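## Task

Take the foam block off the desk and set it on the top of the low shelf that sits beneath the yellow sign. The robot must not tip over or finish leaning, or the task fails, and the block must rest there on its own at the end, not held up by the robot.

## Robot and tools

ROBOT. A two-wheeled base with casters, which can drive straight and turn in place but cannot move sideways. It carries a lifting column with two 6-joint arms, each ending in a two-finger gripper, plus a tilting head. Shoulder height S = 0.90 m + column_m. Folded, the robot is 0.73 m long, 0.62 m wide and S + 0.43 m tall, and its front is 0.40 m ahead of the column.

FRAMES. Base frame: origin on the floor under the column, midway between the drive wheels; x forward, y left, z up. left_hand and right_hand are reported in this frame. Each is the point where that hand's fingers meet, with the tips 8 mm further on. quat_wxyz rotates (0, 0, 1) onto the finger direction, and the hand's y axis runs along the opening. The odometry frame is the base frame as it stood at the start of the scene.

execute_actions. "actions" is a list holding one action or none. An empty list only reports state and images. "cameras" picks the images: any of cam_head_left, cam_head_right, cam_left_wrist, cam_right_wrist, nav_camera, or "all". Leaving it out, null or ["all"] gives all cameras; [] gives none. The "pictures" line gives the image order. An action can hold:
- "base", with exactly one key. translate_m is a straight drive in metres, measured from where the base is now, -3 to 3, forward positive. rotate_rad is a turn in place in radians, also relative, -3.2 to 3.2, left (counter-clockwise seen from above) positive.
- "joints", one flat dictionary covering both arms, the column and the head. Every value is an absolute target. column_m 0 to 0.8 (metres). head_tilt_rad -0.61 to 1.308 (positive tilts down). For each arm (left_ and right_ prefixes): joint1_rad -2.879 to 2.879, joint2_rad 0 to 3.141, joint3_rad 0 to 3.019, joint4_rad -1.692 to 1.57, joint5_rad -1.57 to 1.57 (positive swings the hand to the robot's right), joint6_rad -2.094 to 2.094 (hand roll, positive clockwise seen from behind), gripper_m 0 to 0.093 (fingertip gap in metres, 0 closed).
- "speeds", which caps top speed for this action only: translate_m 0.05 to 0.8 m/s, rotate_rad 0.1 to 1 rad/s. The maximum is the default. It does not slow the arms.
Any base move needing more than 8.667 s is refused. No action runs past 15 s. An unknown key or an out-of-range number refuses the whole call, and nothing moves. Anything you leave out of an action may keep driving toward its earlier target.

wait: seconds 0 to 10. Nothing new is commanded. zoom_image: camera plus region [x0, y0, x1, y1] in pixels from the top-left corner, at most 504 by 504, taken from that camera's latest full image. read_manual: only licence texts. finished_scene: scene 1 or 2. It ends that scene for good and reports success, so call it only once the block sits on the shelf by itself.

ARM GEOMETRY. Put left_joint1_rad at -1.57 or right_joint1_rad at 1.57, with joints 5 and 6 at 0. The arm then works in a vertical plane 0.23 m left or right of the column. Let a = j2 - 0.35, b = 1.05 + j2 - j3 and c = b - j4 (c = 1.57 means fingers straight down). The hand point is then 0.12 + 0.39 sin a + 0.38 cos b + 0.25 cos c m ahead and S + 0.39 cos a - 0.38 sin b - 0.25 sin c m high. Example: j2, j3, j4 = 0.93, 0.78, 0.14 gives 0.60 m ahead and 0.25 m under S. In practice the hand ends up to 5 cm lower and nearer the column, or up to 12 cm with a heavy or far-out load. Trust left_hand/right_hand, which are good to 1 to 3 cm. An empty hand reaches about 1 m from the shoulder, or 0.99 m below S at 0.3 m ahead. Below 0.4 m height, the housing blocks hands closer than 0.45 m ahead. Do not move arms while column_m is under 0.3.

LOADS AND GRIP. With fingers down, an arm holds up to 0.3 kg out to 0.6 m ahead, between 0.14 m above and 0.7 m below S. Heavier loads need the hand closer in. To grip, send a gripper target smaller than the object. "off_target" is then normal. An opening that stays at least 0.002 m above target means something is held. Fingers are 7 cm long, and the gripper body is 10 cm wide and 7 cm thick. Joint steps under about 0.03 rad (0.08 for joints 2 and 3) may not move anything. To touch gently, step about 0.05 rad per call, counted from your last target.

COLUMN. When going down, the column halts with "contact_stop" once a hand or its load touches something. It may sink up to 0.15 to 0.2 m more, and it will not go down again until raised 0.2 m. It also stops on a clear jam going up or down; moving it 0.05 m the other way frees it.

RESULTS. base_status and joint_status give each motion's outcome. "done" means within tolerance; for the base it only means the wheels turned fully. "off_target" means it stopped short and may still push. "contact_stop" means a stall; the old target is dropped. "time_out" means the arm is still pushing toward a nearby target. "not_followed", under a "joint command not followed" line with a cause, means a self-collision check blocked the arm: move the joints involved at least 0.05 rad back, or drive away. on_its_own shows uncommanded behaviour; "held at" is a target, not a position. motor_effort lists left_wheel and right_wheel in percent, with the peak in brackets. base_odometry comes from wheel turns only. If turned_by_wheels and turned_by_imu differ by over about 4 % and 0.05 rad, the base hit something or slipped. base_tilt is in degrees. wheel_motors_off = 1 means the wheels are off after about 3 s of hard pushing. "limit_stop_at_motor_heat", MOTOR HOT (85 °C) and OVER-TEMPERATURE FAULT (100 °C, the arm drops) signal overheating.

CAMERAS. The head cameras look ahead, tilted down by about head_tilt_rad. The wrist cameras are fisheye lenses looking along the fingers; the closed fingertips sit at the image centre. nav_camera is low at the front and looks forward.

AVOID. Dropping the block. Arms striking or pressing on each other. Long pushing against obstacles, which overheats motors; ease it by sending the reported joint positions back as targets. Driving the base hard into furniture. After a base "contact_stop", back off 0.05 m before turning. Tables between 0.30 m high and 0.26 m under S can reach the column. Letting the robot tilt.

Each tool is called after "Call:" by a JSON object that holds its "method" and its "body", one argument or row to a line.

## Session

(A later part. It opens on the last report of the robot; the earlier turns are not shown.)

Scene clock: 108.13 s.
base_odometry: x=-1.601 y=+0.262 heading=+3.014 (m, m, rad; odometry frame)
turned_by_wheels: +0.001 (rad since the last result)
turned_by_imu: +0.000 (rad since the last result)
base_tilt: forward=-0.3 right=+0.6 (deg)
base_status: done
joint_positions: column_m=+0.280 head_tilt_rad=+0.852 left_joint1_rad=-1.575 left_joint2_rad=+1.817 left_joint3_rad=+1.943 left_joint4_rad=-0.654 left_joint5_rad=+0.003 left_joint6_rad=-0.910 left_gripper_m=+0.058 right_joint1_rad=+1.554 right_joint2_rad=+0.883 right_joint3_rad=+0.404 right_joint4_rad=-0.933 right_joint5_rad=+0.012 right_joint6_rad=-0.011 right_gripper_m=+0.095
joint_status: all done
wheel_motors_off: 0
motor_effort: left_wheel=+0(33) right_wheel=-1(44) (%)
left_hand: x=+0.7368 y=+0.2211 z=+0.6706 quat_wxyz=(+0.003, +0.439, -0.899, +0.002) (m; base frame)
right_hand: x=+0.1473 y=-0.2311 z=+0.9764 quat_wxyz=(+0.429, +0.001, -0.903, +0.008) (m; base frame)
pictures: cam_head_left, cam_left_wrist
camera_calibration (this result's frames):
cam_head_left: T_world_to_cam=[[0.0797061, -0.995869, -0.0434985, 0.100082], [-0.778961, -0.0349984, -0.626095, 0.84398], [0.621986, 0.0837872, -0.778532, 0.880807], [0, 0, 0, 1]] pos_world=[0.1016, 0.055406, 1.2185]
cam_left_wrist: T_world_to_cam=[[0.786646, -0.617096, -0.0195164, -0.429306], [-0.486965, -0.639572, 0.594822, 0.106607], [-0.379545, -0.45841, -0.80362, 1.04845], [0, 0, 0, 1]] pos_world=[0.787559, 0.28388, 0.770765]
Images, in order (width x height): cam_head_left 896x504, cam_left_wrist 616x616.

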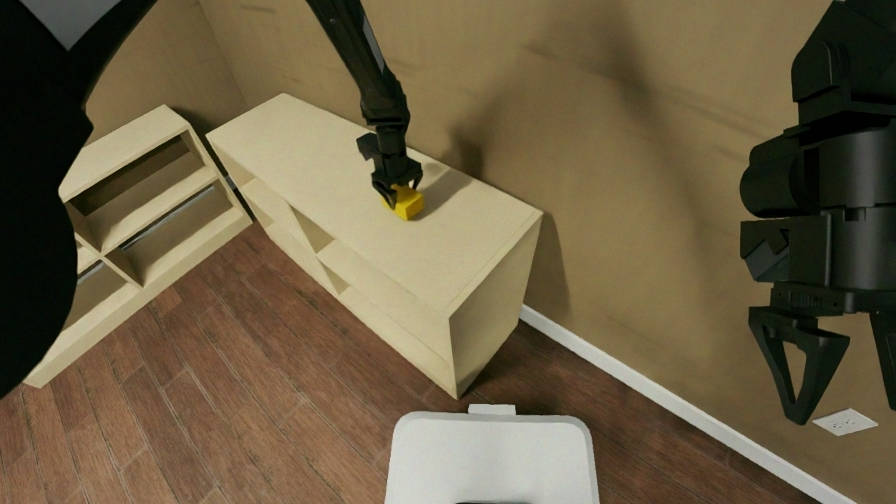

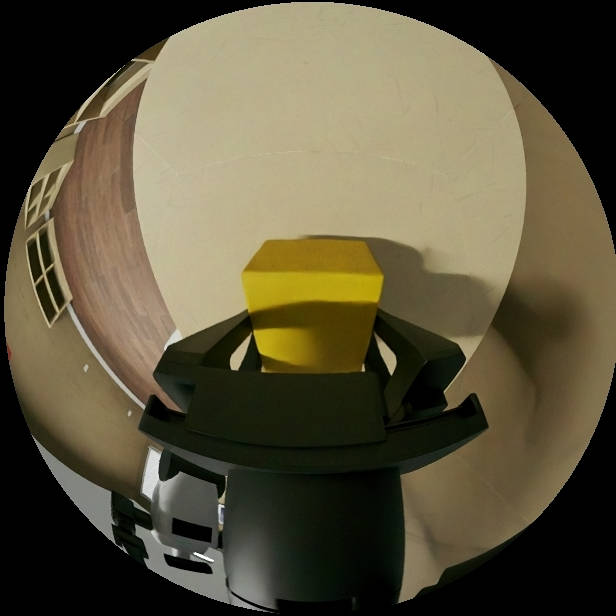

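Call:
{"method": "execute_actions", "body": {
  "actions": [
    {"joints":{"column_m":0.26}}
  ],
  "cameras": ["cam_left_wrist"]
}}

Call:
{"method": "execute_actions", "body": {
  "actions": [
    {"joints":{"left_gripper_m":0.093}}
  ],
  "cameras": ["cam_left_wrist"]
}}

Call:
{"method": "execute_actions", "body": {
  "actions": [
    {"joints":{"column_m":0.33}}
  ],
  "cameras": ["cam_head_left"]
}}

Call:
{"method": "finished_scene", "body": {
  "scene": 1
}}

Scene clock: 117.13 s.
base_odometry: x=-1.601 y=+0.262 heading=+3.014 (m, m, rad; odometry frame)
turned_by_wheels: +0.000 (rad since the last result)
turned_by_imu: -0.001 (rad since the last result)
base_tilt: forward=-0.3 right=+0.5 (deg)
base_status: not commanded
joint_positions: column_m=+0.260 head_tilt_rad=+0.852 left_joint1_rad=-1.575 left_joint2_rad=+1.815 left_joint3_rad=+1.943 left_joint4_rad=-0.658 left_joint5_rad=+0.003 left_joint6_rad=-0.910 left_gripper_m=+0.058 right_joint1_rad=+1.554 right_joint2_rad=+0.883 right_joint3_rad=+0.404 right_joint4_rad=-0.933 right_joint5_rad=+0.012 right_joint6_rad=-0.011 right_gripper_m=+0.095
joint_status: all done
wheel_motors_off: 0
motor_effort: left_wheel=+3(4) right_wheel=-2(3) (%)
left_hand: x=+0.7368 y=+0.2211 z=+0.6520 quat_wxyz=(+0.004, +0.439, -0.899, +0.001) (m; base frame)
right_hand: x=+0.1473 y=-0.2311 z=+0.9564 quat_wxyz=(+0.429, +0.001, -0.903, +0.008) (m; base frame)
pictures: cam_left_wrist
camera_calibration (this result's frames):
cam_left_wrist: T_world_to_cam=[[0.786594, -0.617102, -0.0213196, -0.428486], [-0.485607, -0.639571, 0.595932, 0.115971], [-0.381387, -0.458404, -0.802752, 1.03431], [0, 0, 0, 1]] pos_world=[0.787833, 0.283884, 0.752048]
Images, in order (width x height): cam_left_wrist 616x616.

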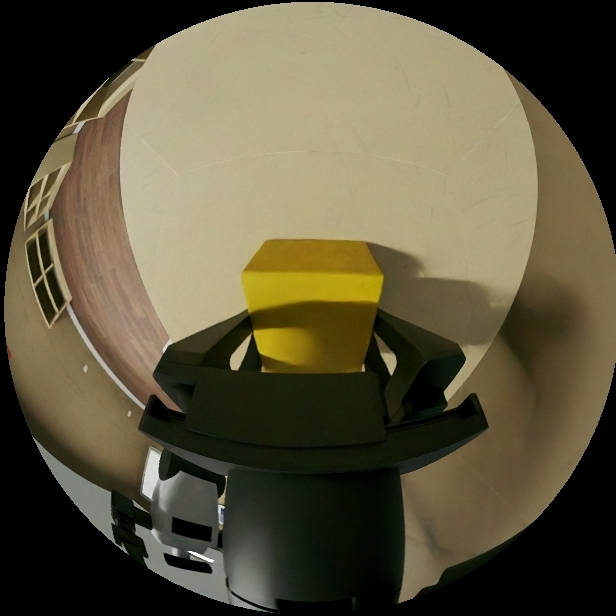

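Scene clock: 117.77 s.
base_odometry: x=-1.601 y=+0.262 heading=+3.014 (m, m, rad; odometry frame)
turned_by_wheels: +0.000 (rad since the last result)
turned_by_imu: +0.000 (rad since the last result)
base_tilt: forward=-0.3 right=+0.7 (deg)
base_status: not commanded
joint_positions: column_m=+0.260 head_tilt_rad=+0.852 left_joint1_rad=-1.575 left_joint2_rad=+1.815 left_joint3_rad=+1.943 left_joint4_rad=-0.658 left_joint5_rad=+0.003 left_joint6_rad=-0.910 left_gripper_m=+0.093 right_joint1_rad=+1.554 right_joint2_rad=+0.883 right_joint3_rad=+0.404 right_joint4_rad=-0.933 right_joint5_rad=+0.012 right_joint6_rad=-0.011 right_gripper_m=+0.095
joint_status: all done
wheel_motors_off: 0
motor_effort: left_wheel=+3(4) right_wheel=-4(5) (%)
left_hand: x=+0.7370 y=+0.2211 z=+0.6520 quat_wxyz=(+0.004, +0.439, -0.899, +0.001) (m; base frame)
right_hand: x=+0.1473 y=-0.2311 z=+0.9564 quat_wxyz=(+0.429, +0.001, -0.903, +0.008) (m; base frame)
pictures: cam_left_wrist
camera_calibration (this result's frames):
cam_left_wrist: T_world_to_cam=[[0.786612, -0.6171, -0.0207185, -0.429039], [-0.48606, -0.639571, 0.595563, 0.116638], [-0.380773, -0.458406, -0.803042, 1.03412], [0, 0, 0, 1]] pos_world=[0.787944, 0.283884, 0.752085]
Images, in order (width x height): cam_left_wrist 616x616.

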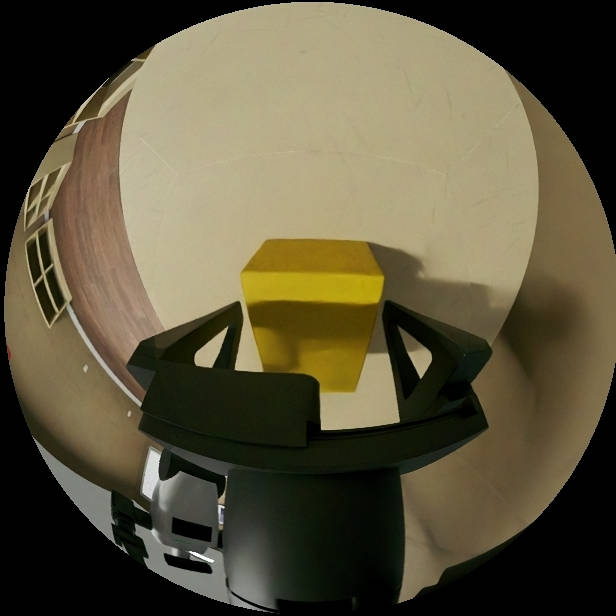

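Scene clock: 119.27 s.
base_odometry: x=-1.601 y=+0.262 heading=+3.014 (m, m, rad; odometry frame)
turned_by_wheels: +0.000 (rad since the last result)
turned_by_imu: +0.000 (rad since the last result)
base_tilt: forward=-0.2 right=+0.6 (deg)
base_status: not commanded
joint_positions: column_m=+0.330 head_tilt_rad=+0.852 left_joint1_rad=-1.575 left_joint2_rad=+1.815 left_joint3_rad=+1.943 left_joint4_rad=-0.658 left_joint5_rad=+0.003 left_joint6_rad=-0.910 left_gripper_m=+0.093 right_joint1_rad=+1.554 right_joint2_rad=+0.883 right_joint3_rad=+0.404 right_joint4_rad=-0.933 right_joint5_rad=+0.012 right_joint6_rad=-0.011 right_gripper_m=+0.095
joint_status: all done
wheel_motors_off: 0
motor_effort: left_wheel=+3(3) right_wheel=-3(4) (%)
left_hand: x=+0.7370 y=+0.2211 z=+0.7218 quat_wxyz=(+0.004, +0.439, -0.899, +0.001) (m; base frame)
right_hand: x=+0.1473 y=-0.2311 z=+1.0262 quat_wxyz=(+0.429, +0.001, -0.903, +0.008) (m; base frame)
pictures: cam_head_left
camera_calibration (this result's frames):
cam_head_left: T_world_to_cam=[[0.0797062, -0.995869, -0.0434985, 0.102249], [-0.778961, -0.0349984, -0.626095, 0.875171], [0.621987, 0.0837872, -0.778532, 0.919591], [0, 0, 0, 1]] pos_world=[0.1016, 0.055406, 1.26832]
Images, in order (width x height): cam_head_left 896x504.

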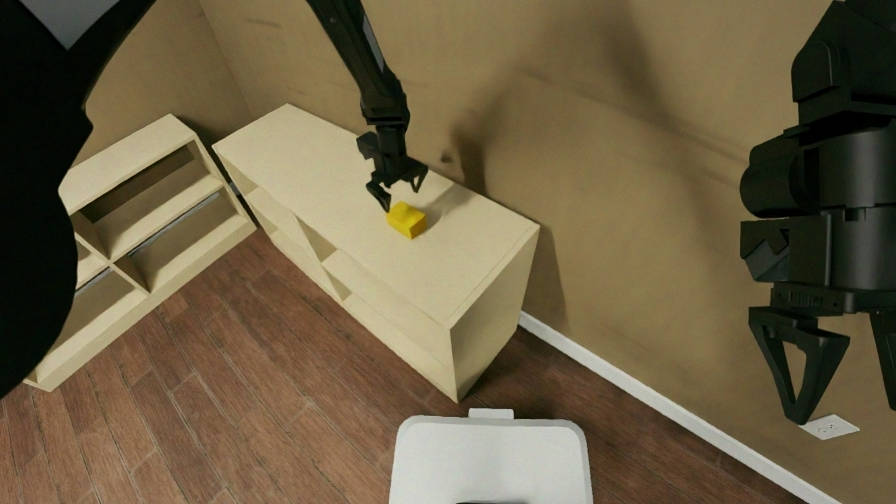

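The scene is finished: the task was done.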